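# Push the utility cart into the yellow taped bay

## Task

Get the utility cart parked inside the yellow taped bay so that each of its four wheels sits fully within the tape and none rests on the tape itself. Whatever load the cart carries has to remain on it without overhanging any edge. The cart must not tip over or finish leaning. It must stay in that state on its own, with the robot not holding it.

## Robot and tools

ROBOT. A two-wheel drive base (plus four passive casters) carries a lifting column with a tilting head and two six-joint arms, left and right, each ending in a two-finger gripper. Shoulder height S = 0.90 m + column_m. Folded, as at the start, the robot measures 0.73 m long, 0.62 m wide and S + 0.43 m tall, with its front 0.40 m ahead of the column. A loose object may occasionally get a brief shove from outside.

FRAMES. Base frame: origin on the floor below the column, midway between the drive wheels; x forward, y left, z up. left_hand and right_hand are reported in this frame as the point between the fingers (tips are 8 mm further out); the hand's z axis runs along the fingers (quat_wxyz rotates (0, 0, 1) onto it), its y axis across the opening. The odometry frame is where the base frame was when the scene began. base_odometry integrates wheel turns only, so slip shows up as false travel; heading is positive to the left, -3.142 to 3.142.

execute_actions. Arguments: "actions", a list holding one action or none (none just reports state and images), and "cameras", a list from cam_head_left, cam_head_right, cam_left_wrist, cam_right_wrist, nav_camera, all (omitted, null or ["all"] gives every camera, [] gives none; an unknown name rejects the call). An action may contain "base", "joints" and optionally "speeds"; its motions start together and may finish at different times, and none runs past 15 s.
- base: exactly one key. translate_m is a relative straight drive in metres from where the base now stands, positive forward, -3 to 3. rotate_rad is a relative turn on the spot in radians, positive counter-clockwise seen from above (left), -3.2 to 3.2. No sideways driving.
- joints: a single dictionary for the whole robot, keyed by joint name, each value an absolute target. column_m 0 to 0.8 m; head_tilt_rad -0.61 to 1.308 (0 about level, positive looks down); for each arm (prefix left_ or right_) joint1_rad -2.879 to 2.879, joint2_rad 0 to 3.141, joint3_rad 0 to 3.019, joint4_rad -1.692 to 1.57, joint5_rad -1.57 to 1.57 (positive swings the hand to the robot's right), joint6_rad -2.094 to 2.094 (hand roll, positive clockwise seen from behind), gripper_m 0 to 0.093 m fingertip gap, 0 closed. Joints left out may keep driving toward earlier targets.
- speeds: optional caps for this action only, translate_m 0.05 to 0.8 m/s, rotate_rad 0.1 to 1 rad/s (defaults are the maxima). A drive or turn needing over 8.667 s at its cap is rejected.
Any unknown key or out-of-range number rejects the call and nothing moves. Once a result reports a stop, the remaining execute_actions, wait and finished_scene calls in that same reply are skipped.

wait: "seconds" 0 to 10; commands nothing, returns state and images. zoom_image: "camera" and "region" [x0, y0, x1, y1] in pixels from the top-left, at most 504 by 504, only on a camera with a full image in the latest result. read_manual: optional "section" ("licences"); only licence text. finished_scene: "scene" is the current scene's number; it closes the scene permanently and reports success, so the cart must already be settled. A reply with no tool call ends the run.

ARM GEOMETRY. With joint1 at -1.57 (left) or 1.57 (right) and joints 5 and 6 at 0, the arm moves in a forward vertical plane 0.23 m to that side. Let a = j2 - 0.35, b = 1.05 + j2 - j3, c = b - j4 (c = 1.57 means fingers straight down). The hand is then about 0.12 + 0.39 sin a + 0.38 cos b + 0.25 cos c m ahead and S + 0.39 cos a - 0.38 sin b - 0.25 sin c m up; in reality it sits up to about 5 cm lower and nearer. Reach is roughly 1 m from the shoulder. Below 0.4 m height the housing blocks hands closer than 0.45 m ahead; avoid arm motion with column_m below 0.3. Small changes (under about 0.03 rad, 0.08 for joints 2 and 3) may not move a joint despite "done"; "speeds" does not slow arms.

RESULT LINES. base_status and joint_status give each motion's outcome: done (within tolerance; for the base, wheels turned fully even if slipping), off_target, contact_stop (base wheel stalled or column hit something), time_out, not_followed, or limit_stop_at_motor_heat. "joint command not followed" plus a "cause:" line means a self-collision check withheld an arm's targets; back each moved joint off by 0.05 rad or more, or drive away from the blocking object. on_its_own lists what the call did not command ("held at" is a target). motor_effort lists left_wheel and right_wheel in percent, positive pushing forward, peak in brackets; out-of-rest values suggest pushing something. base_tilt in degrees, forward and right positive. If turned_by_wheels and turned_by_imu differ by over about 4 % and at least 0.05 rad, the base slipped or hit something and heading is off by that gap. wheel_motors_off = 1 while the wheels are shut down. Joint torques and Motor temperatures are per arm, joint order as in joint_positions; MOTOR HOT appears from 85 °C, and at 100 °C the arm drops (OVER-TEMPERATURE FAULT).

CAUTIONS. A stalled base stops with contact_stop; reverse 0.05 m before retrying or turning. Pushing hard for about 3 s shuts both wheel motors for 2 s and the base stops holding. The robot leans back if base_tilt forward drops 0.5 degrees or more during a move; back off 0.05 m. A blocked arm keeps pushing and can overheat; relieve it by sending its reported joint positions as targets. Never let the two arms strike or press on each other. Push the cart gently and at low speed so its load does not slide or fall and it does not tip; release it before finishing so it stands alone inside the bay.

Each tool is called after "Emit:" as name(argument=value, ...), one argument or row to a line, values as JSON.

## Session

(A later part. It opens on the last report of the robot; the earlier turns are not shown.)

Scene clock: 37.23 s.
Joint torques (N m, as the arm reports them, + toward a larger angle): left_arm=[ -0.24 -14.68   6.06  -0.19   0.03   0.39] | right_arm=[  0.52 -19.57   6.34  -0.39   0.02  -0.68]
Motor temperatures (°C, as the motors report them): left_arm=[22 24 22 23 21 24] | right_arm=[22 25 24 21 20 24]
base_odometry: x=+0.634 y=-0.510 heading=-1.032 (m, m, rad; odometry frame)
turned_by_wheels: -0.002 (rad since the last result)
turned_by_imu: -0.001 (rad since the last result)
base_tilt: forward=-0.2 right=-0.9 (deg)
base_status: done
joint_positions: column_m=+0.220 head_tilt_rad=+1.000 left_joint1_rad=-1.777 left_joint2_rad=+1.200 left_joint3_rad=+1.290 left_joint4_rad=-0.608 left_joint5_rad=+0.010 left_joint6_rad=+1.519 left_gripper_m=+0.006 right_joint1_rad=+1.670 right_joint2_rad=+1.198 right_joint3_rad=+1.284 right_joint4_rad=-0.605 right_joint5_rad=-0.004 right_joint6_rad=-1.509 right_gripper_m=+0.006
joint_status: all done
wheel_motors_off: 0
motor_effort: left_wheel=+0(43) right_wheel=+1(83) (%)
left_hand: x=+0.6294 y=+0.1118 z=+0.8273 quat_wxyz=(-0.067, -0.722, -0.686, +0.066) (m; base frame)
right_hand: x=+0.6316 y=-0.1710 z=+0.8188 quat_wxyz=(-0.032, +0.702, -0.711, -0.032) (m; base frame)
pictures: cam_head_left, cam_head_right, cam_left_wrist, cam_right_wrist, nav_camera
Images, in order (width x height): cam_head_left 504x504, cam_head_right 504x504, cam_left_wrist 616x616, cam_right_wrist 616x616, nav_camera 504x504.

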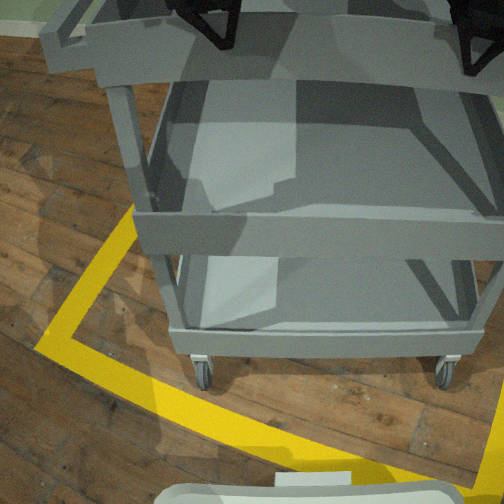

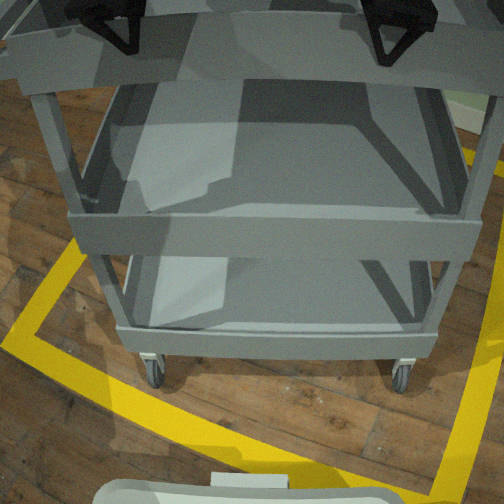

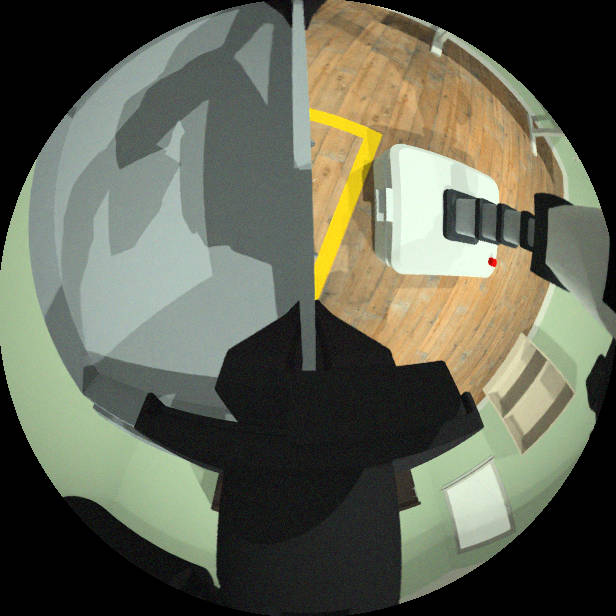

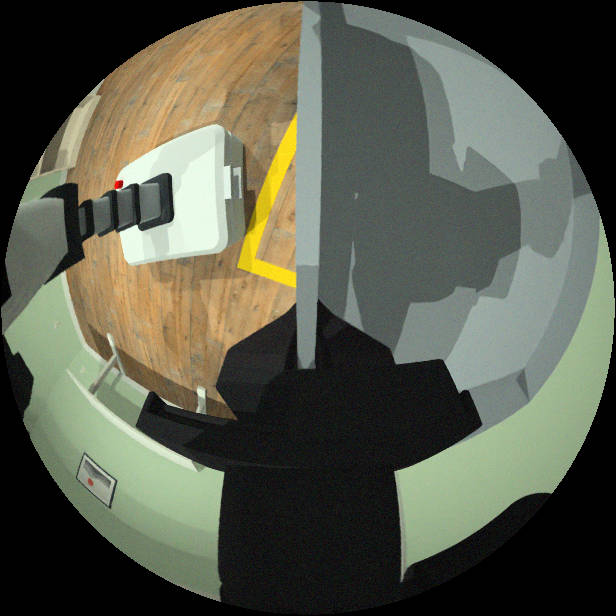

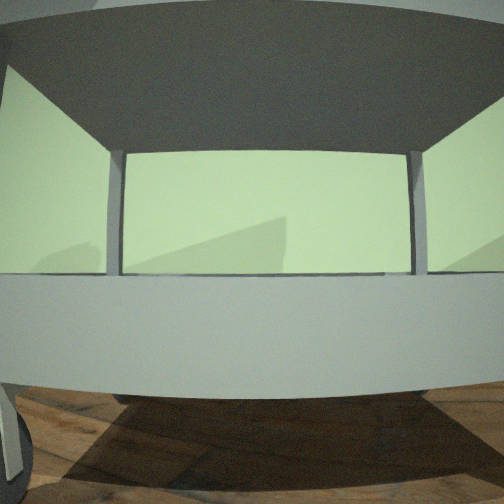

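Emit:
execute_actions(
  actions=[
    {"base":{"translate_m":0.1},"speeds":{"translate_m":0.15}},
  ],
  cameras=[],
)

Emit:
execute_actions(
  actions=[
    {"joints":{"left_gripper_m":0.09,"right_gripper_m":0.09}},
  ],
  cameras=[],
)

Emit:
execute_actions(
  actions=[
    {"joints":{"column_m":0.36}},
  ],
  cameras=[],
)

Emit:
execute_actions(
  actions=[
    {"base":{"translate_m":-0.5}},
  ],
  cameras=["cam_head_left","nav_camera"],
)

Scene clock: 38.97 s.
Joint torques (N m, as the arm reports them, + toward a larger angle): left_arm=[ -0.62 -14.47   6.02  -0.17  -0.01   0.48] | right_arm=[  0.44 -19.62   6.21  -0.36  -0.02  -0.61]
Motor temperatures (°C, as the motors report them): left_arm=[22 25 22 23 21 24] | right_arm=[22 26 24 21 20 24]
base_odometry: x=+0.685 y=-0.595 heading=-1.034 (m, m, rad; odometry frame)
turned_by_wheels: -0.001 (rad since the last result)
turned_by_imu: -0.001 (rad since the last result)
base_tilt: forward=-0.3 right=-1.0 (deg)
base_status: done
joint_positions: column_m=+0.220 head_tilt_rad=+1.001 left_joint1_rad=-1.777 left_joint2_rad=+1.200 left_joint3_rad=+1.289 left_joint4_rad=-0.610 left_joint5_rad=+0.011 left_joint6_rad=+1.512 left_gripper_m=+0.006 right_joint1_rad=+1.671 right_joint2_rad=+1.198 right_joint3_rad=+1.284 right_joint4_rad=-0.604 right_joint5_rad=-0.004 right_joint6_rad=-1.515 right_gripper_m=+0.006
joint_status: not commanded
wheel_motors_off: 0
motor_effort: left_wheel=+0(40) right_wheel=+2(44) (%)
left_hand: x=+0.6279 y=+0.1117 z=+0.8270 quat_wxyz=(-0.065, -0.719, -0.688, +0.068) (m; base frame)
right_hand: x=+0.6321 y=-0.1709 z=+0.8189 quat_wxyz=(-0.033, +0.704, -0.709, -0.031) (m; base frame)
pictures: none
No camera images: the call's "cameras" was empty. Leave "cameras" out to get every camera's image.

Scene clock: 39.70 s.
Joint torques (N m, as the arm reports them, + toward a larger angle): left_arm=[ -0.56 -14.79   6.05  -0.14   0.28   0.11] | right_arm=[  0.46 -19.21   6.41  -0.33  -0.06  -0.08]
Motor temperatures (°C, as the motors report them): left_arm=[22 25 22 23 21 24] | right_arm=[22 26 24 21 20 24]
base_odometry: x=+0.685 y=-0.595 heading=-1.034 (m, m, rad; odometry frame)
turned_by_wheels: +0.000 (rad since the last result)
turned_by_imu: +0.000 (rad since the last result)
base_tilt: forward=-0.2 right=-1.0 (deg)
base_status: not commanded
joint_positions: column_m=+0.220 head_tilt_rad=+1.001 left_joint1_rad=-1.777 left_joint2_rad=+1.200 left_joint3_rad=+1.289 left_joint4_rad=-0.611 left_joint5_rad=+0.002 left_joint6_rad=+1.555 left_gripper_m=+0.090 right_joint1_rad=+1.671 right_joint2_rad=+1.198 right_joint3_rad=+1.284 right_joint4_rad=-0.604 right_joint5_rad=-0.002 right_joint6_rad=-1.560 right_gripper_m=+0.090
joint_status: all done
wheel_motors_off: 0
motor_effort: left_wheel=-2(3) right_wheel=+2(4) (%)
left_hand: x=+0.6278 y=+0.1134 z=+0.8267 quat_wxyz=(-0.064, -0.734, -0.673, +0.064) (m; base frame)
right_hand: x=+0.6321 y=-0.1711 z=+0.8188 quat_wxyz=(-0.033, +0.720, -0.693, -0.030) (m; base frame)
pictures: none
No camera images: the call's "cameras" was empty. Leave "cameras" out to get every camera's image.

Scene clock: 42.10 s.
Joint torques (N m, as the arm reports them, + toward a larger angle): left_arm=[ -0.31 -14.58   6.07  -0.16   0.29   0.1 ] | right_arm=[  0.43 -19.19   6.24  -0.36  -0.06  -0.06]
Motor temperatures (°C, as the motors report them): left_arm=[22 25 23 23 21 24] | right_arm=[22 26 24 21 20 24]
base_odometry: x=+0.685 y=-0.595 heading=-1.034 (m, m, rad; odometry frame)
turned_by_wheels: +0.000 (rad since the last result)
turned_by_imu: +0.000 (rad since the last result)
base_tilt: forward=-0.2 right=-0.9 (deg)
base_status: not commanded
joint_positions: column_m=+0.360 head_tilt_rad=+1.001 left_joint1_rad=-1.777 left_joint2_rad=+1.200 left_joint3_rad=+1.289 left_joint4_rad=-0.611 left_joint5_rad=+0.002 left_joint6_rad=+1.555 left_gripper_m=+0.090 right_joint1_rad=+1.671 right_joint2_rad=+1.198 right_joint3_rad=+1.284 right_joint4_rad=-0.604 right_joint5_rad=-0.002 right_joint6_rad=-1.560 right_gripper_m=+0.090
joint_status: all done
wheel_motors_off: 0
motor_effort: left_wheel=-3(3) right_wheel=+3(4) (%)
left_hand: x=+0.6278 y=+0.1134 z=+0.9666 quat_wxyz=(-0.064, -0.734, -0.673, +0.064) (m; base frame)
right_hand: x=+0.6321 y=-0.1711 z=+0.9587 quat_wxyz=(-0.033, +0.720, -0.692, -0.030) (m; base frame)
pictures: none
No camera images: the call's "cameras" was empty. Leave "cameras" out to get every camera's image.

Scene clock: 44.73 s.
Joint torques (N m, as the arm reports them, + toward a larger angle): left_arm=[ -0.74 -14.59   6.1   -0.11   0.32   0.08] | right_arm=[  0.64 -19.73   6.28  -0.2   -0.08  -0.06]
Motor temperatures (°C, as the motors report them): left_arm=[22 25 23 23 21 24] | right_arm=[22 26 24 21 20 24]
base_odometry: x=+0.429 y=-0.166 heading=-1.036 (m, m, rad; odometry frame)
turned_by_wheels: -0.002 (rad since the last result)
turned_by_imu: -0.005 (rad since the last result)
base_tilt: forward=-0.3 right=-1.0 (deg)
base_status: done
joint_positions: column_m=+0.360 head_tilt_rad=+1.001 left_joint1_rad=-1.775 left_joint2_rad=+1.200 left_joint3_rad=+1.288 left_joint4_rad=-0.615 left_joint5_rad=+0.002 left_joint6_rad=+1.556 left_gripper_m=+0.090 right_joint1_rad=+1.671 right_joint2_rad=+1.198 right_joint3_rad=+1.284 right_joint4_rad=-0.608 right_joint5_rad=-0.002 right_joint6_rad=-1.561 right_gripper_m=+0.090
joint_status: not commanded
wheel_motors_off: 0
motor_effort: left_wheel=-1(49) right_wheel=+3(62) (%)
left_hand: x=+0.6268 y=+0.1144 z=+0.9663 quat_wxyz=(-0.061, -0.735, -0.673, +0.065) (m; base frame)
right_hand: x=+0.6311 y=-0.1713 z=+0.9587 quat_wxyz=(-0.031, +0.720, -0.692, -0.031) (m; base frame)
pictures: cam_head_left, nav_camera
Images, in order (width x height): cam_head_left 504x504, nav_camera 504x504.

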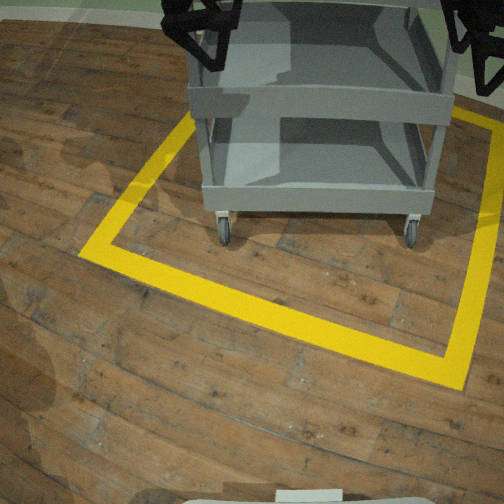

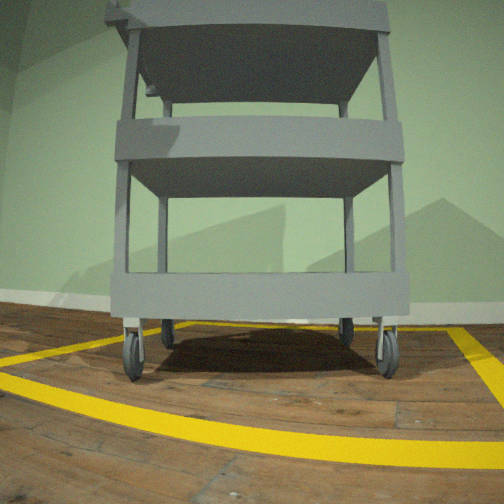

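All inside.

Emit:
finished_scene(
  scene=1,
)

The scene is finished: the task was done.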